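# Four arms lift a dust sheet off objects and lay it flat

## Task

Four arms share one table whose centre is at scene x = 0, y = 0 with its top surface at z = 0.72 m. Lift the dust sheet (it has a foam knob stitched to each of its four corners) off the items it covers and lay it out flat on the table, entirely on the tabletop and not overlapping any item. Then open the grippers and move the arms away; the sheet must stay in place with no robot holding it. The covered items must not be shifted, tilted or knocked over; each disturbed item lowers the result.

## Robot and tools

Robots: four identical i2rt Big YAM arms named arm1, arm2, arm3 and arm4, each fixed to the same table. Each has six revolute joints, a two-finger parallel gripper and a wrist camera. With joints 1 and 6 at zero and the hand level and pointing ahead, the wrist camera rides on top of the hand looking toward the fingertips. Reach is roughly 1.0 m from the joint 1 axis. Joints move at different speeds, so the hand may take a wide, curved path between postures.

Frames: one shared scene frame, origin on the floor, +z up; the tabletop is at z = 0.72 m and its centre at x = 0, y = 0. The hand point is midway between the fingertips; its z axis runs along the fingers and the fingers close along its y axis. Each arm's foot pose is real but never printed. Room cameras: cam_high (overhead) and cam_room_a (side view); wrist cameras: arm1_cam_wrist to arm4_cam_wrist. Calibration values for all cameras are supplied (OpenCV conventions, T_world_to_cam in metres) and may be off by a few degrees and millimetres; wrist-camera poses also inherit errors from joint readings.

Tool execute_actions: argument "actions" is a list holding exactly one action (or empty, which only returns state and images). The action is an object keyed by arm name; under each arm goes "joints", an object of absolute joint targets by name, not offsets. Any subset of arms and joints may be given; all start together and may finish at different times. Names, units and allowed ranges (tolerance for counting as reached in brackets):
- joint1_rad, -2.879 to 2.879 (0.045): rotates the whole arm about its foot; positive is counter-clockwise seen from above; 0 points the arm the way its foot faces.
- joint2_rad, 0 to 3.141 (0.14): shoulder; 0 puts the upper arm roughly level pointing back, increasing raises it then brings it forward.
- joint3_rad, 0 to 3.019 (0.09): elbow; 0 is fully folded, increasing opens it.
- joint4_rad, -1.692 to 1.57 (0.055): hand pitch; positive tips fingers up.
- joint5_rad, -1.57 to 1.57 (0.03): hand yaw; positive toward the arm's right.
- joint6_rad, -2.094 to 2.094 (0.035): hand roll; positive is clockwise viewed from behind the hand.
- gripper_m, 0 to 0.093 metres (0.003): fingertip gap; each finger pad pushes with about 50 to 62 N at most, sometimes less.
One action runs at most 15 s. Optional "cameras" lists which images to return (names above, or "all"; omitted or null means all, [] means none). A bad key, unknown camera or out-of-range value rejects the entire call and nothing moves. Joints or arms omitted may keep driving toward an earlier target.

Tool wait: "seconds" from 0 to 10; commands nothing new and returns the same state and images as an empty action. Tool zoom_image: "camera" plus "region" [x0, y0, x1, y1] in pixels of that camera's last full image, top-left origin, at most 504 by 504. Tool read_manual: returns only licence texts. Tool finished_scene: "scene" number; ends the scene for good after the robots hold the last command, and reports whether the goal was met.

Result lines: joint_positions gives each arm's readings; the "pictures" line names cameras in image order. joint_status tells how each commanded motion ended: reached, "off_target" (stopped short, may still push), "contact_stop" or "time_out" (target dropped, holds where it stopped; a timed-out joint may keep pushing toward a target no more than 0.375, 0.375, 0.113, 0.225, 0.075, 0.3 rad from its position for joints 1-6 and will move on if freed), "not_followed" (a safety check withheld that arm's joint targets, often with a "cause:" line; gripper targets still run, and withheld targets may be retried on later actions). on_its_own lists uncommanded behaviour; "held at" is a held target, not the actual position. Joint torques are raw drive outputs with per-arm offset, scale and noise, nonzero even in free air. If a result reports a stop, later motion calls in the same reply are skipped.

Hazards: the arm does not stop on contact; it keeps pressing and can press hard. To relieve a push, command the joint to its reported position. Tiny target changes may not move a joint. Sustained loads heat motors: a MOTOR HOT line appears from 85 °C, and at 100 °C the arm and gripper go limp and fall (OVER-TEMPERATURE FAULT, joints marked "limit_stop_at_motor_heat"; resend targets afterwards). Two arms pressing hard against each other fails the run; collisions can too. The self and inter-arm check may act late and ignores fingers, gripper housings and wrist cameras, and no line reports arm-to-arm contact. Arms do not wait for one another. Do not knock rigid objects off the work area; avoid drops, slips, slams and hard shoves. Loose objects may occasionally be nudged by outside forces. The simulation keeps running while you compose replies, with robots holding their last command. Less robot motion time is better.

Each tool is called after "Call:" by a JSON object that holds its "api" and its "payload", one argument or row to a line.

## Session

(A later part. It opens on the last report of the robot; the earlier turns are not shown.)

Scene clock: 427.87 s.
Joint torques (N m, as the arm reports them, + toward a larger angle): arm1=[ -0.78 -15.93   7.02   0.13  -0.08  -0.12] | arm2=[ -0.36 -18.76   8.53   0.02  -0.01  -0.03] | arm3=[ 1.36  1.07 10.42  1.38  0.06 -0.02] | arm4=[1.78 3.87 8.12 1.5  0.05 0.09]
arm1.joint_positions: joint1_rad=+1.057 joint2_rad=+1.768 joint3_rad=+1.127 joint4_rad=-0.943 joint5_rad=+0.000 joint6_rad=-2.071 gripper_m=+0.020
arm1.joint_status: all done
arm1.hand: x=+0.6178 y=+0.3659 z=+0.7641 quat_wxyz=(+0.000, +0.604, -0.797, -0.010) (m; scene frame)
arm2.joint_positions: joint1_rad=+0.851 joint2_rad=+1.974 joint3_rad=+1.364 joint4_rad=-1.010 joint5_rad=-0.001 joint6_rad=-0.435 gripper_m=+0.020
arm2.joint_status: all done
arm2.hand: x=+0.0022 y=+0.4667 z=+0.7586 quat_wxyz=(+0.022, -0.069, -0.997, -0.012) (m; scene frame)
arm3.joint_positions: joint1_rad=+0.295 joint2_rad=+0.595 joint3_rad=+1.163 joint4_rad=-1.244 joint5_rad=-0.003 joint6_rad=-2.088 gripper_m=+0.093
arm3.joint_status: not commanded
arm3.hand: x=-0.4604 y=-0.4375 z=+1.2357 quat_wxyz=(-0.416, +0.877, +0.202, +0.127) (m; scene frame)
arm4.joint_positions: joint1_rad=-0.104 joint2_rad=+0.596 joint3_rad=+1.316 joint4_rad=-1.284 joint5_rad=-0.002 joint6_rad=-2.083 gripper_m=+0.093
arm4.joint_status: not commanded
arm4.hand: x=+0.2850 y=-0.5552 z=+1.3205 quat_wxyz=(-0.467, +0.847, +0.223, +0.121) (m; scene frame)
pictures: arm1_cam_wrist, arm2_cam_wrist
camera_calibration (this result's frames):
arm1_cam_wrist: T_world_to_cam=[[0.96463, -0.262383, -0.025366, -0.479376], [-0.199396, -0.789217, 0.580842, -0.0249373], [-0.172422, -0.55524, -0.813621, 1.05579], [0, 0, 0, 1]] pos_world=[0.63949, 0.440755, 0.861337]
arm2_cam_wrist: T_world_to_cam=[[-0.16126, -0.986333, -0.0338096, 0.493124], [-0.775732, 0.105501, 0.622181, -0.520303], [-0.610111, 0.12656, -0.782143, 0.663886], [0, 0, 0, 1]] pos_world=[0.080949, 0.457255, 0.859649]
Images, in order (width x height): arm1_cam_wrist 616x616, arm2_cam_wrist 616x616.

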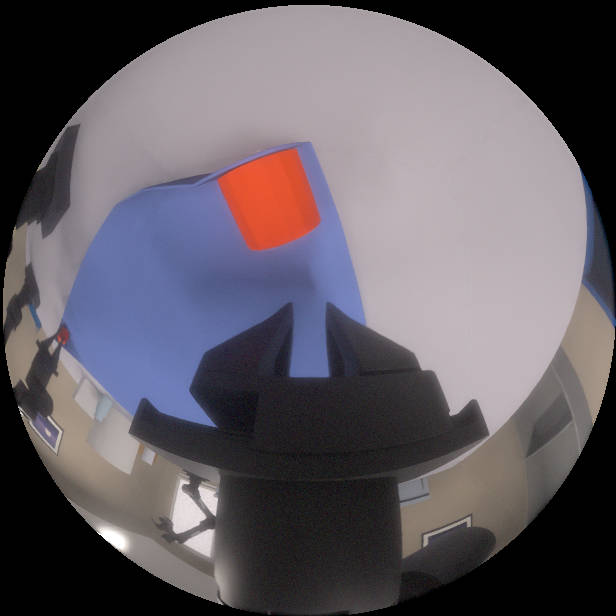

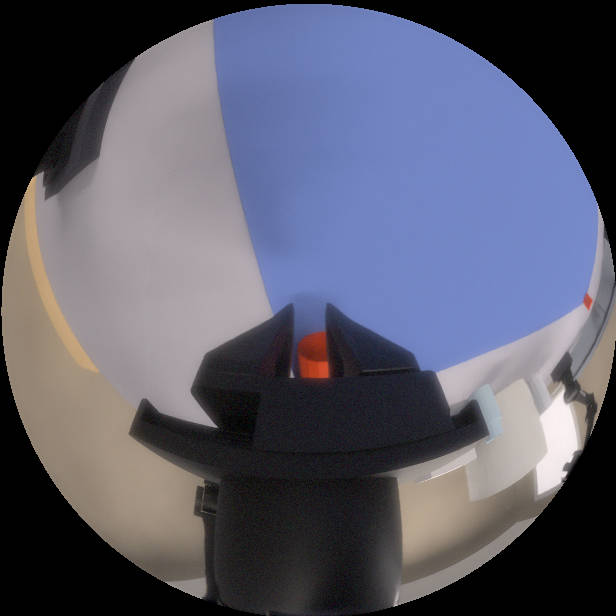

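Call:
{"api": "execute_actions", "payload": {
  "actions": [
    {"arm1":{"joints":{"joint1_rad":1.226,"joint2_rad":1.628,"joint3_rad":0.938,"joint4_rad":-0.881}},"arm2":{"joints":{"joint1_rad":0.71,"joint2_rad":1.795,"joint3_rad":1.132,"joint4_rad":-0.908}}}
  ],
  "cameras": ["arm1_cam_wrist","arm2_cam_wrist","cam_high","cam_room_a"]
}}

Scene clock: 435.83 s.
Joint torques (N m, as the arm reports them, + toward a larger angle): arm1=[ -2.16 -10.39   6.38   0.17  -0.06  -0.13] | arm2=[  0.89 -14.15   7.47   0.2   -0.12  -0.02] | arm3=[ 1.23  0.98 10.41  1.45  0.06 -0.03] | arm4=[1.98 3.93 8.16 1.49 0.05 0.08]
arm1.joint_positions: joint1_rad=+1.235 joint2_rad=+1.615 joint3_rad=+0.945 joint4_rad=-0.891 joint5_rad=+0.000 joint6_rad=-2.072 gripper_m=+0.020
arm1.joint_status: all done
arm1.hand: x=+0.6231 y=+0.4622 z=+0.7730 quat_wxyz=(-0.002, +0.673, -0.740, +0.002) (m; scene frame)
arm2.joint_positions: joint1_rad=+0.707 joint2_rad=+1.791 joint3_rad=+1.123 joint4_rad=-0.920 joint5_rad=+0.001 joint6_rad=-0.436 gripper_m=+0.020
arm2.joint_status: all done
arm2.hand: x=-0.0948 y=+0.4492 z=+0.7737 quat_wxyz=(+0.008, -0.140, -0.990, -0.004) (m; scene frame)
arm3.joint_positions: joint1_rad=+0.295 joint2_rad=+0.595 joint3_rad=+1.163 joint4_rad=-1.244 joint5_rad=-0.003 joint6_rad=-2.088 gripper_m=+0.093
arm3.joint_status: not commanded
arm3.hand: x=-0.4604 y=-0.4375 z=+1.2357 quat_wxyz=(-0.416, +0.877, +0.202, +0.127) (m; scene frame)
arm4.joint_positions: joint1_rad=-0.104 joint2_rad=+0.596 joint3_rad=+1.316 joint4_rad=-1.284 joint5_rad=-0.002 joint6_rad=-2.083 gripper_m=+0.093
arm4.joint_status: not commanded
arm4.hand: x=+0.2850 y=-0.5552 z=+1.3205 quat_wxyz=(-0.467, +0.847, +0.223, +0.121) (m; scene frame)
pictures: arm1_cam_wrist, arm2_cam_wrist, cam_high, cam_room_a
camera_calibration (this result's frames):
arm1_cam_wrist: T_world_to_cam=[[0.996285, -0.086026, -0.00396018, -0.576745], [-0.0671607, -0.804941, 0.589542, -0.0348486], [-0.0539036, -0.587085, -0.807728, 1.05378], [0, 0, 0, 1]] pos_world=[0.629065, 0.540991, 0.869426]
arm2_cam_wrist: T_world_to_cam=[[-0.299874, -0.953786, -0.0191946, 0.421668], [-0.767057, 0.229106, 0.599278, -0.640049], [-0.567185, 0.194432, -0.800311, 0.606367], [0, 0, 0, 1]] pos_world=[-0.020584, 0.430922, 0.876943]
Images, in order (width x height): arm1_cam_wrist 616x616, arm2_cam_wrist 616x616, cam_high 504x504, cam_room_a 504x504.

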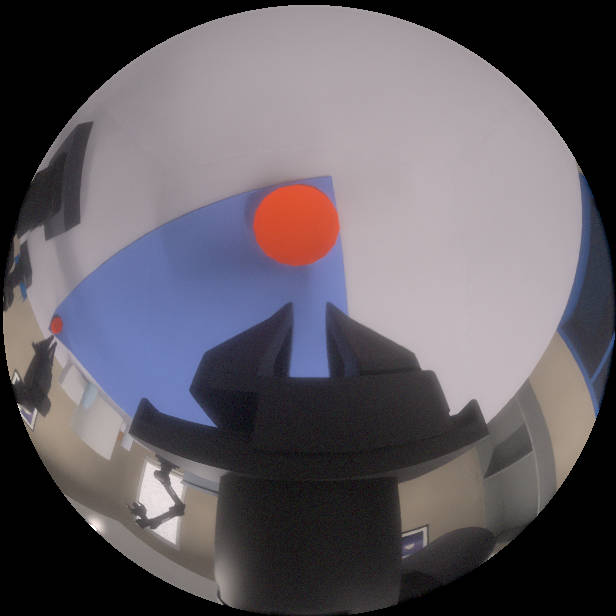

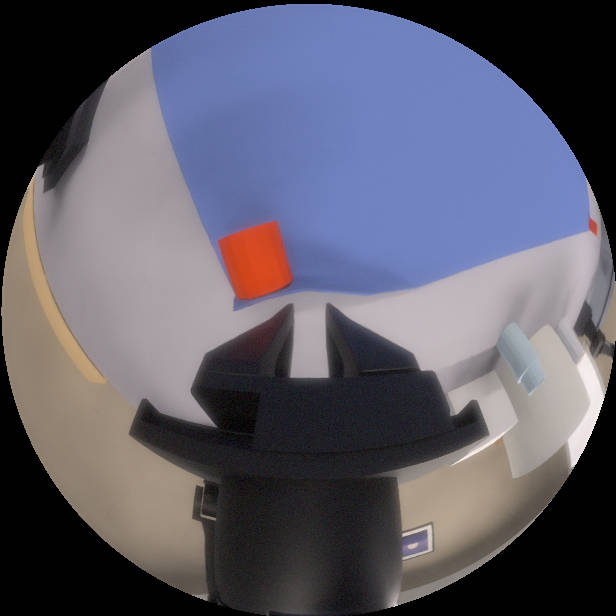

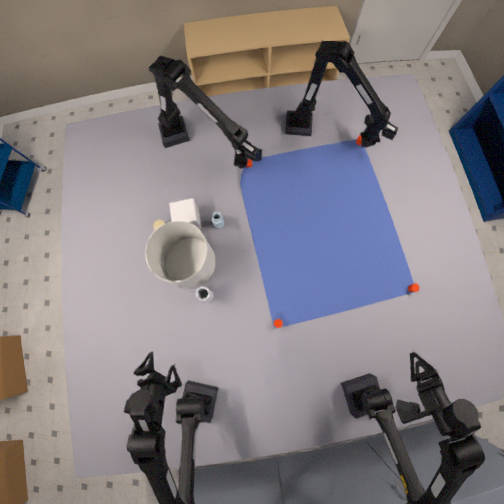

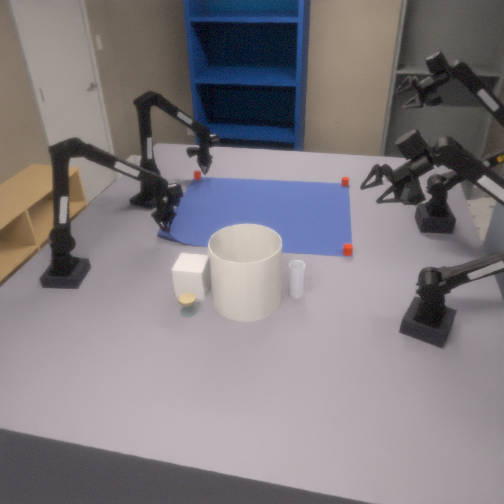

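Call:
{"api": "execute_actions", "payload": {
  "actions": [
    {"arm1":{"joints":{"joint2_rad":0.7,"joint3_rad":1.2}},"arm2":{"joints":{"joint1_rad":0.86,"joint2_rad":1.78,"joint3_rad":1.40,"joint4_rad":-1.13,"joint6_rad":-0.6}}}
  ],
  "cameras": []
}}

Call:
{"api": "execute_actions", "payload": {
  "actions": [
    {"arm1":{"joints":{"joint1_rad":0.2}},"arm2":{"joints":{"joint2_rad":1.93,"joint3_rad":1.306,"joint4_rad":-0.946}}}
  ],
  "cameras": ["arm2_cam_wrist"]
}}

Call:
{"api": "execute_actions", "payload": {
  "actions": [
    {"arm2":{"joints":{"joint1_rad":0.75,"joint2_rad":1.783,"joint3_rad":1.028,"joint4_rad":-0.816}}}
  ],
  "cameras": ["arm2_cam_wrist","cam_high","cam_room_a"]
}}

Scene clock: 453.33 s.
Joint torques (N m, as the arm reports them, + toward a larger angle): arm1=[-2.09  0.47 11.05  1.68  0.02 -0.02] | arm2=[  0.06 -16.56   9.99  -0.57  -0.06  -0.01] | arm3=[ 1.38  1.1  10.41  1.38  0.06 -0.02] | arm4=[1.62 3.92 8.09 1.53 0.04 0.09]
arm1.joint_positions: joint1_rad=+1.235 joint2_rad=+0.691 joint3_rad=+1.181 joint4_rad=-0.882 joint5_rad=+0.000 joint6_rad=-2.073 gripper_m=+0.020
arm1.joint_status: all done
arm1.hand: x=+0.5658 y=+0.4991 z=+1.2608 quat_wxyz=(-0.131, +0.559, -0.616, +0.538) (m; scene frame)
arm2.joint_positions: joint1_rad=+0.865 joint2_rad=+1.781 joint3_rad=+1.372 joint4_rad=-1.121 joint5_rad=-0.001 joint6_rad=-0.585 gripper_m=+0.020
arm2.joint_status: all done
arm2.hand: x=+0.0013 y=+0.4763 z=+0.8595 quat_wxyz=(-0.016, +0.013, -1.000, +0.011) (m; scene frame)
arm3.joint_positions: joint1_rad=+0.295 joint2_rad=+0.595 joint3_rad=+1.163 joint4_rad=-1.244 joint5_rad=-0.003 joint6_rad=-2.088 gripper_m=+0.093
arm3.joint_status: not commanded
arm3.hand: x=-0.4604 y=-0.4375 z=+1.2357 quat_wxyz=(-0.416, +0.877, +0.202, +0.127) (m; scene frame)
arm4.joint_positions: joint1_rad=-0.104 joint2_rad=+0.596 joint3_rad=+1.316 joint4_rad=-1.284 joint5_rad=-0.002 joint6_rad=-2.083 gripper_m=+0.093
arm4.joint_status: not commanded
arm4.hand: x=+0.2850 y=-0.5552 z=+1.3205 quat_wxyz=(-0.467, +0.847, +0.223, +0.121) (m; scene frame)
pictures: none
No camera images: the call's "cameras" was empty. Leave "cameras" out to get every camera's image.

Scene clock: 454.83 s.
Joint torques (N m, as the arm reports them, + toward a larger angle): arm1=[-2.06  0.78 11.09  1.39 -0.09 -0.07] | arm2=[  0.47 -18.36   8.35   0.09  -0.03  -0.07] | arm3=[ 1.45  1.07 10.43  1.42  0.06 -0.03] | arm4=[1.87 4.01 8.15 1.45 0.05 0.1 ]
arm1.joint_positions: joint1_rad=+0.206 joint2_rad=+0.692 joint3_rad=+1.181 joint4_rad=-0.882 joint5_rad=+0.000 joint6_rad=-2.073 gripper_m=+0.020
arm1.joint_status: all done
arm1.hand: x=+0.2675 y=+0.3516 z=+1.2602 quat_wxyz=(+0.153, +0.185, -0.812, +0.532) (m; scene frame)
arm2.joint_positions: joint1_rad=+0.865 joint2_rad=+1.947 joint3_rad=+1.285 joint4_rad=-0.957 joint5_rad=-0.001 joint6_rad=-0.585 gripper_m=+0.020
arm2.joint_status: all done
arm2.hand: x=-0.0110 y=+0.4838 z=+0.7483 quat_wxyz=(+0.021, +0.013, -1.000, -0.013) (m; scene frame)
arm3.joint_positions: joint1_rad=+0.295 joint2_rad=+0.595 joint3_rad=+1.163 joint4_rad=-1.244 joint5_rad=-0.003 joint6_rad=-2.088 gripper_m=+0.093
arm3.joint_status: not commanded
arm3.hand: x=-0.4604 y=-0.4375 z=+1.2357 quat_wxyz=(-0.416, +0.877, +0.202, +0.127) (m; scene frame)
arm4.joint_positions: joint1_rad=-0.104 joint2_rad=+0.596 joint3_rad=+1.316 joint4_rad=-1.284 joint5_rad=-0.002 joint6_rad=-2.083 gripper_m=+0.093
arm4.joint_status: not commanded
arm4.hand: x=+0.2850 y=-0.5552 z=+1.3205 quat_wxyz=(-0.467, +0.847, +0.223, +0.121) (m; scene frame)
pictures: arm2_cam_wrist
camera_calibration (this result's frames):
arm2_cam_wrist: T_world_to_cam=[[0.00194909, -0.999198, -0.039996, 0.520167], [-0.785287, -0.0262921, 0.618573, -0.459526], [-0.619128, 0.0302027, -0.784709, 0.694043], [0, 0, 0, 1]] pos_world=[0.0678275, 0.486705, 0.849677]
Images, in order (width x height): arm2_cam_wrist 616x616.

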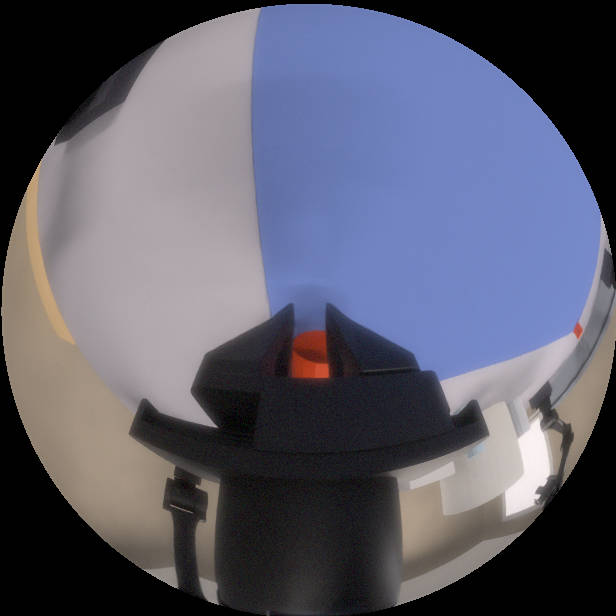

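Scene clock: 455.90 s.
Joint torques (N m, as the arm reports them, + toward a larger angle): arm1=[-1.99 -0.04 11.2   1.18 -0.06  0.01] | arm2=[  0.5  -12.66   6.74   0.17  -0.08  -0.03] | arm3=[ 1.29  1.04 10.39  1.38  0.05 -0.02] | arm4=[2.03 4.02 8.1  1.5  0.04 0.1 ]
arm1.joint_positions: joint1_rad=+0.206 joint2_rad=+0.692 joint3_rad=+1.181 joint4_rad=-0.882 joint5_rad=+0.000 joint6_rad=-2.073 gripper_m=+0.020
arm1.joint_status: not commanded
arm1.hand: x=+0.2675 y=+0.3516 z=+1.2602 quat_wxyz=(+0.153, +0.185, -0.812, +0.532) (m; scene frame)
arm2.joint_positions: joint1_rad=+0.742 joint2_rad=+1.774 joint3_rad=+1.024 joint4_rad=-0.826 joint5_rad=+0.001 joint6_rad=-0.586 gripper_m=+0.020
arm2.joint_status: all done
arm2.hand: x=-0.1024 y=+0.4766 z=+0.7525 quat_wxyz=(+0.003, -0.048, -0.999, -0.001) (m; scene frame)
arm3.joint_positions: joint1_rad=+0.295 joint2_rad=+0.595 joint3_rad=+1.163 joint4_rad=-1.244 joint5_rad=-0.003 joint6_rad=-2.088 gripper_m=+0.093
arm3.joint_status: not commanded
arm3.hand: x=-0.4604 y=-0.4375 z=+1.2357 quat_wxyz=(-0.416, +0.877, +0.202, +0.127) (m; scene frame)
arm4.joint_positions: joint1_rad=-0.104 joint2_rad=+0.596 joint3_rad=+1.316 joint4_rad=-1.284 joint5_rad=-0.002 joint6_rad=-2.083 gripper_m=+0.093
arm4.joint_status: not commanded
arm4.hand: x=+0.2850 y=-0.5552 z=+1.3205 quat_wxyz=(-0.467, +0.847, +0.223, +0.121) (m; scene frame)
pictures: arm2_cam_wrist, cam_high, cam_room_a
camera_calibration (this result's frames):
arm2_cam_wrist: T_world_to_cam=[[-0.118719, -0.992818, -0.0147946, 0.478921], [-0.802551, 0.0871724, 0.590181, -0.568631], [-0.584652, 0.0819389, -0.807136, 0.636778], [0, 0, 0, 1]] pos_world=[-0.0272047, 0.472873, 0.856647]
Images, in order (width x height): arm2_cam_wrist 616x616, cam_high 504x504, cam_room_a 504x504.

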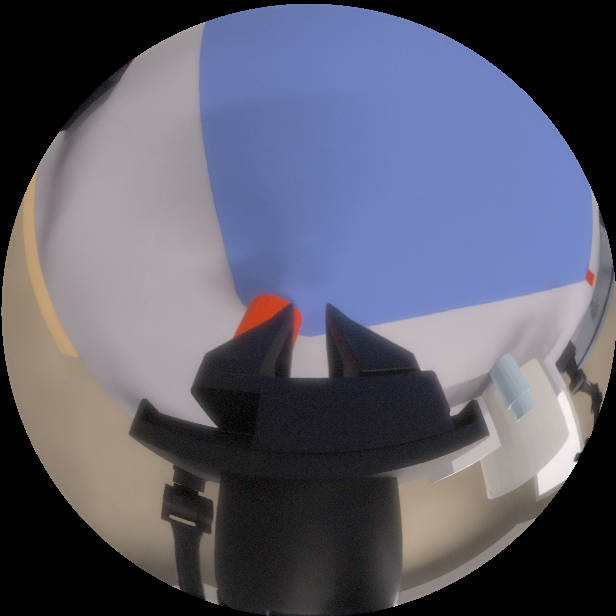

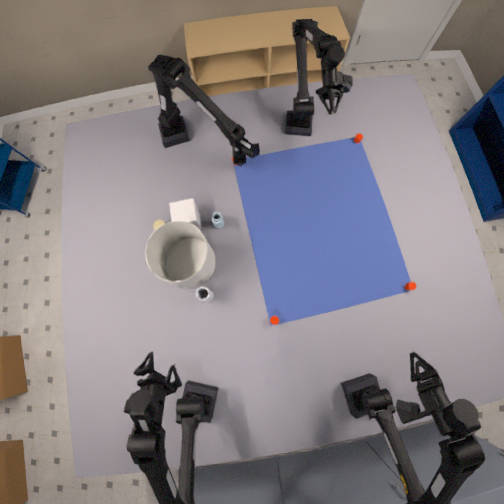

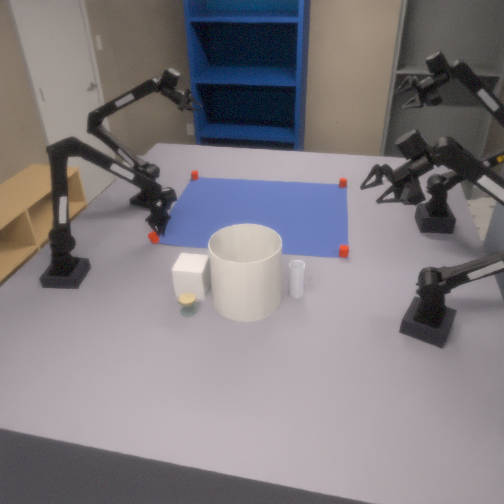

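Call:
{"api": "execute_actions", "payload": {
  "actions": [
    {"arm2":{"joints":{"joint2_rad":0.8,"joint3_rad":1.3}}}
  ],
  "cameras": ["arm2_cam_wrist","cam_high","cam_room_a"]
}}

Call:
{"api": "zoom_image", "payload": {
  "camera": "cam_room_a",
  "region": [120, 160, 280, 270]
}}

Scene clock: 503.00 s.
Joint torques (N m, as the arm reports them, + toward a larger angle): arm1=[-1.51  0.44 11.06  1.53 -0.04 -0.02] | arm2=[ 1.31 -2.12  9.54  1.25 -0.09  0.03] | arm3=[ 1.35  1.09 10.41  1.38  0.05 -0.04] | arm4=[1.71 4.06 8.14 1.45 0.06 0.09]
arm1.joint_positions: joint1_rad=+0.206 joint2_rad=+0.692 joint3_rad=+1.181 joint4_rad=-0.882 joint5_rad=+0.000 joint6_rad=-2.073 gripper_m=+0.020
arm1.joint_status: not commanded
arm1.hand: x=+0.2675 y=+0.3516 z=+1.2602 quat_wxyz=(+0.153, +0.185, -0.812, +0.532) (m; scene frame)
arm2.joint_positions: joint1_rad=+0.742 joint2_rad=+0.798 joint3_rad=+1.290 joint4_rad=-0.819 joint5_rad=+0.001 joint6_rad=-0.586 gripper_m=+0.020
arm2.joint_status: all done
arm2.hand: x=-0.1537 y=+0.5194 z=+1.3213 quat_wxyz=(-0.468, -0.039, -0.812, +0.346) (m; scene frame)
arm3.joint_positions: joint1_rad=+0.295 joint2_rad=+0.595 joint3_rad=+1.163 joint4_rad=-1.244 joint5_rad=-0.003 joint6_rad=-2.088 gripper_m=+0.093
arm3.joint_status: not commanded
arm3.hand: x=-0.4604 y=-0.4375 z=+1.2357 quat_wxyz=(-0.416, +0.877, +0.202, +0.127) (m; scene frame)
arm4.joint_positions: joint1_rad=-0.104 joint2_rad=+0.596 joint3_rad=+1.316 joint4_rad=-1.284 joint5_rad=-0.002 joint6_rad=-2.083 gripper_m=+0.093
arm4.joint_status: not commanded
arm4.hand: x=+0.2850 y=-0.5552 z=+1.3205 quat_wxyz=(-0.467, +0.847, +0.223, +0.121) (m; scene frame)
pictures: arm2_cam_wrist, cam_high, cam_room_a
camera_calibration (this result's frames):
arm2_cam_wrist: T_world_to_cam=[[-0.389256, -0.772186, 0.502204, -0.315588], [-0.878117, 0.146418, -0.455492, 0.390108], [0.278193, -0.618297, -0.735063, 1.46341], [0, 0, 0, 1]] pos_world=[-0.187395, 0.604012, 1.41188]
Images, in order (width x height): arm2_cam_wrist 616x616, cam_high 504x504, cam_room_a 504x504.

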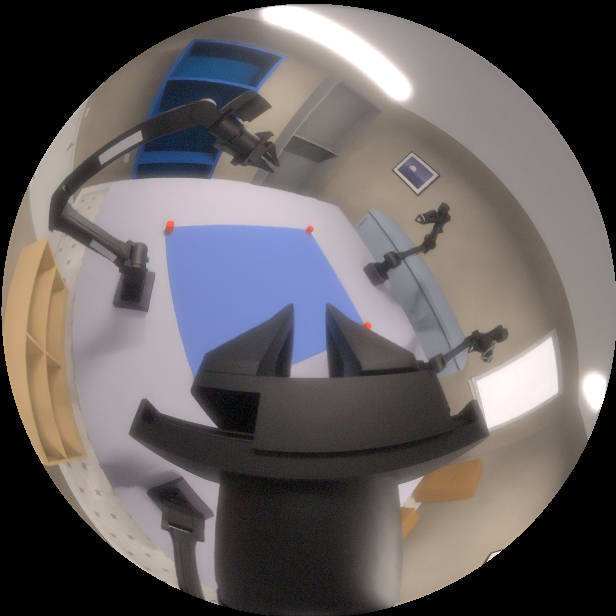

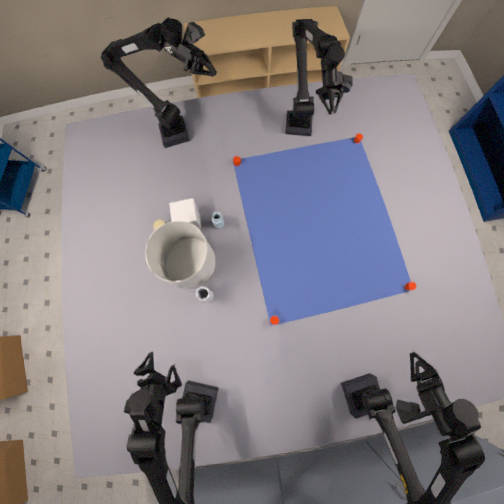

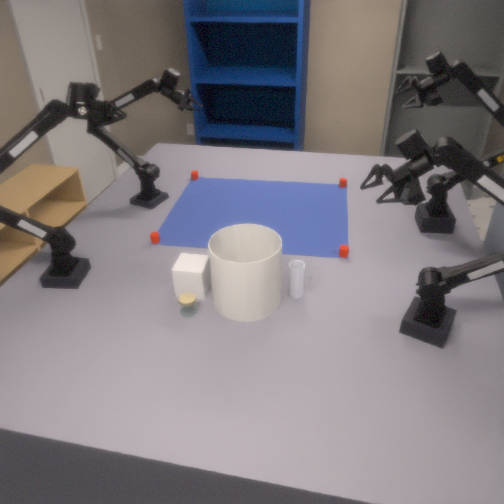

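Region (120, 160, 280, 270) of cam_room_a's 504x504 image, scaled by 3.150, with more detail than that image has; it fills the top 346 rows of this view, and the rest is white.

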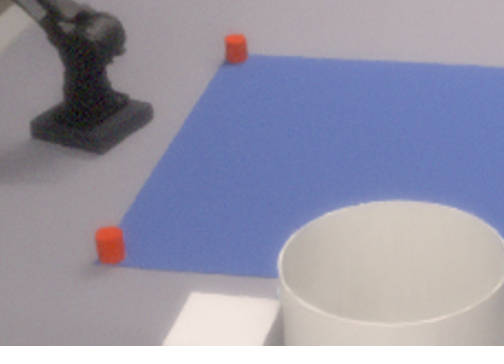

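Call:
{"api": "finished_scene", "payload": {
  "scene": 1
}}

The scene is finished: the task was done.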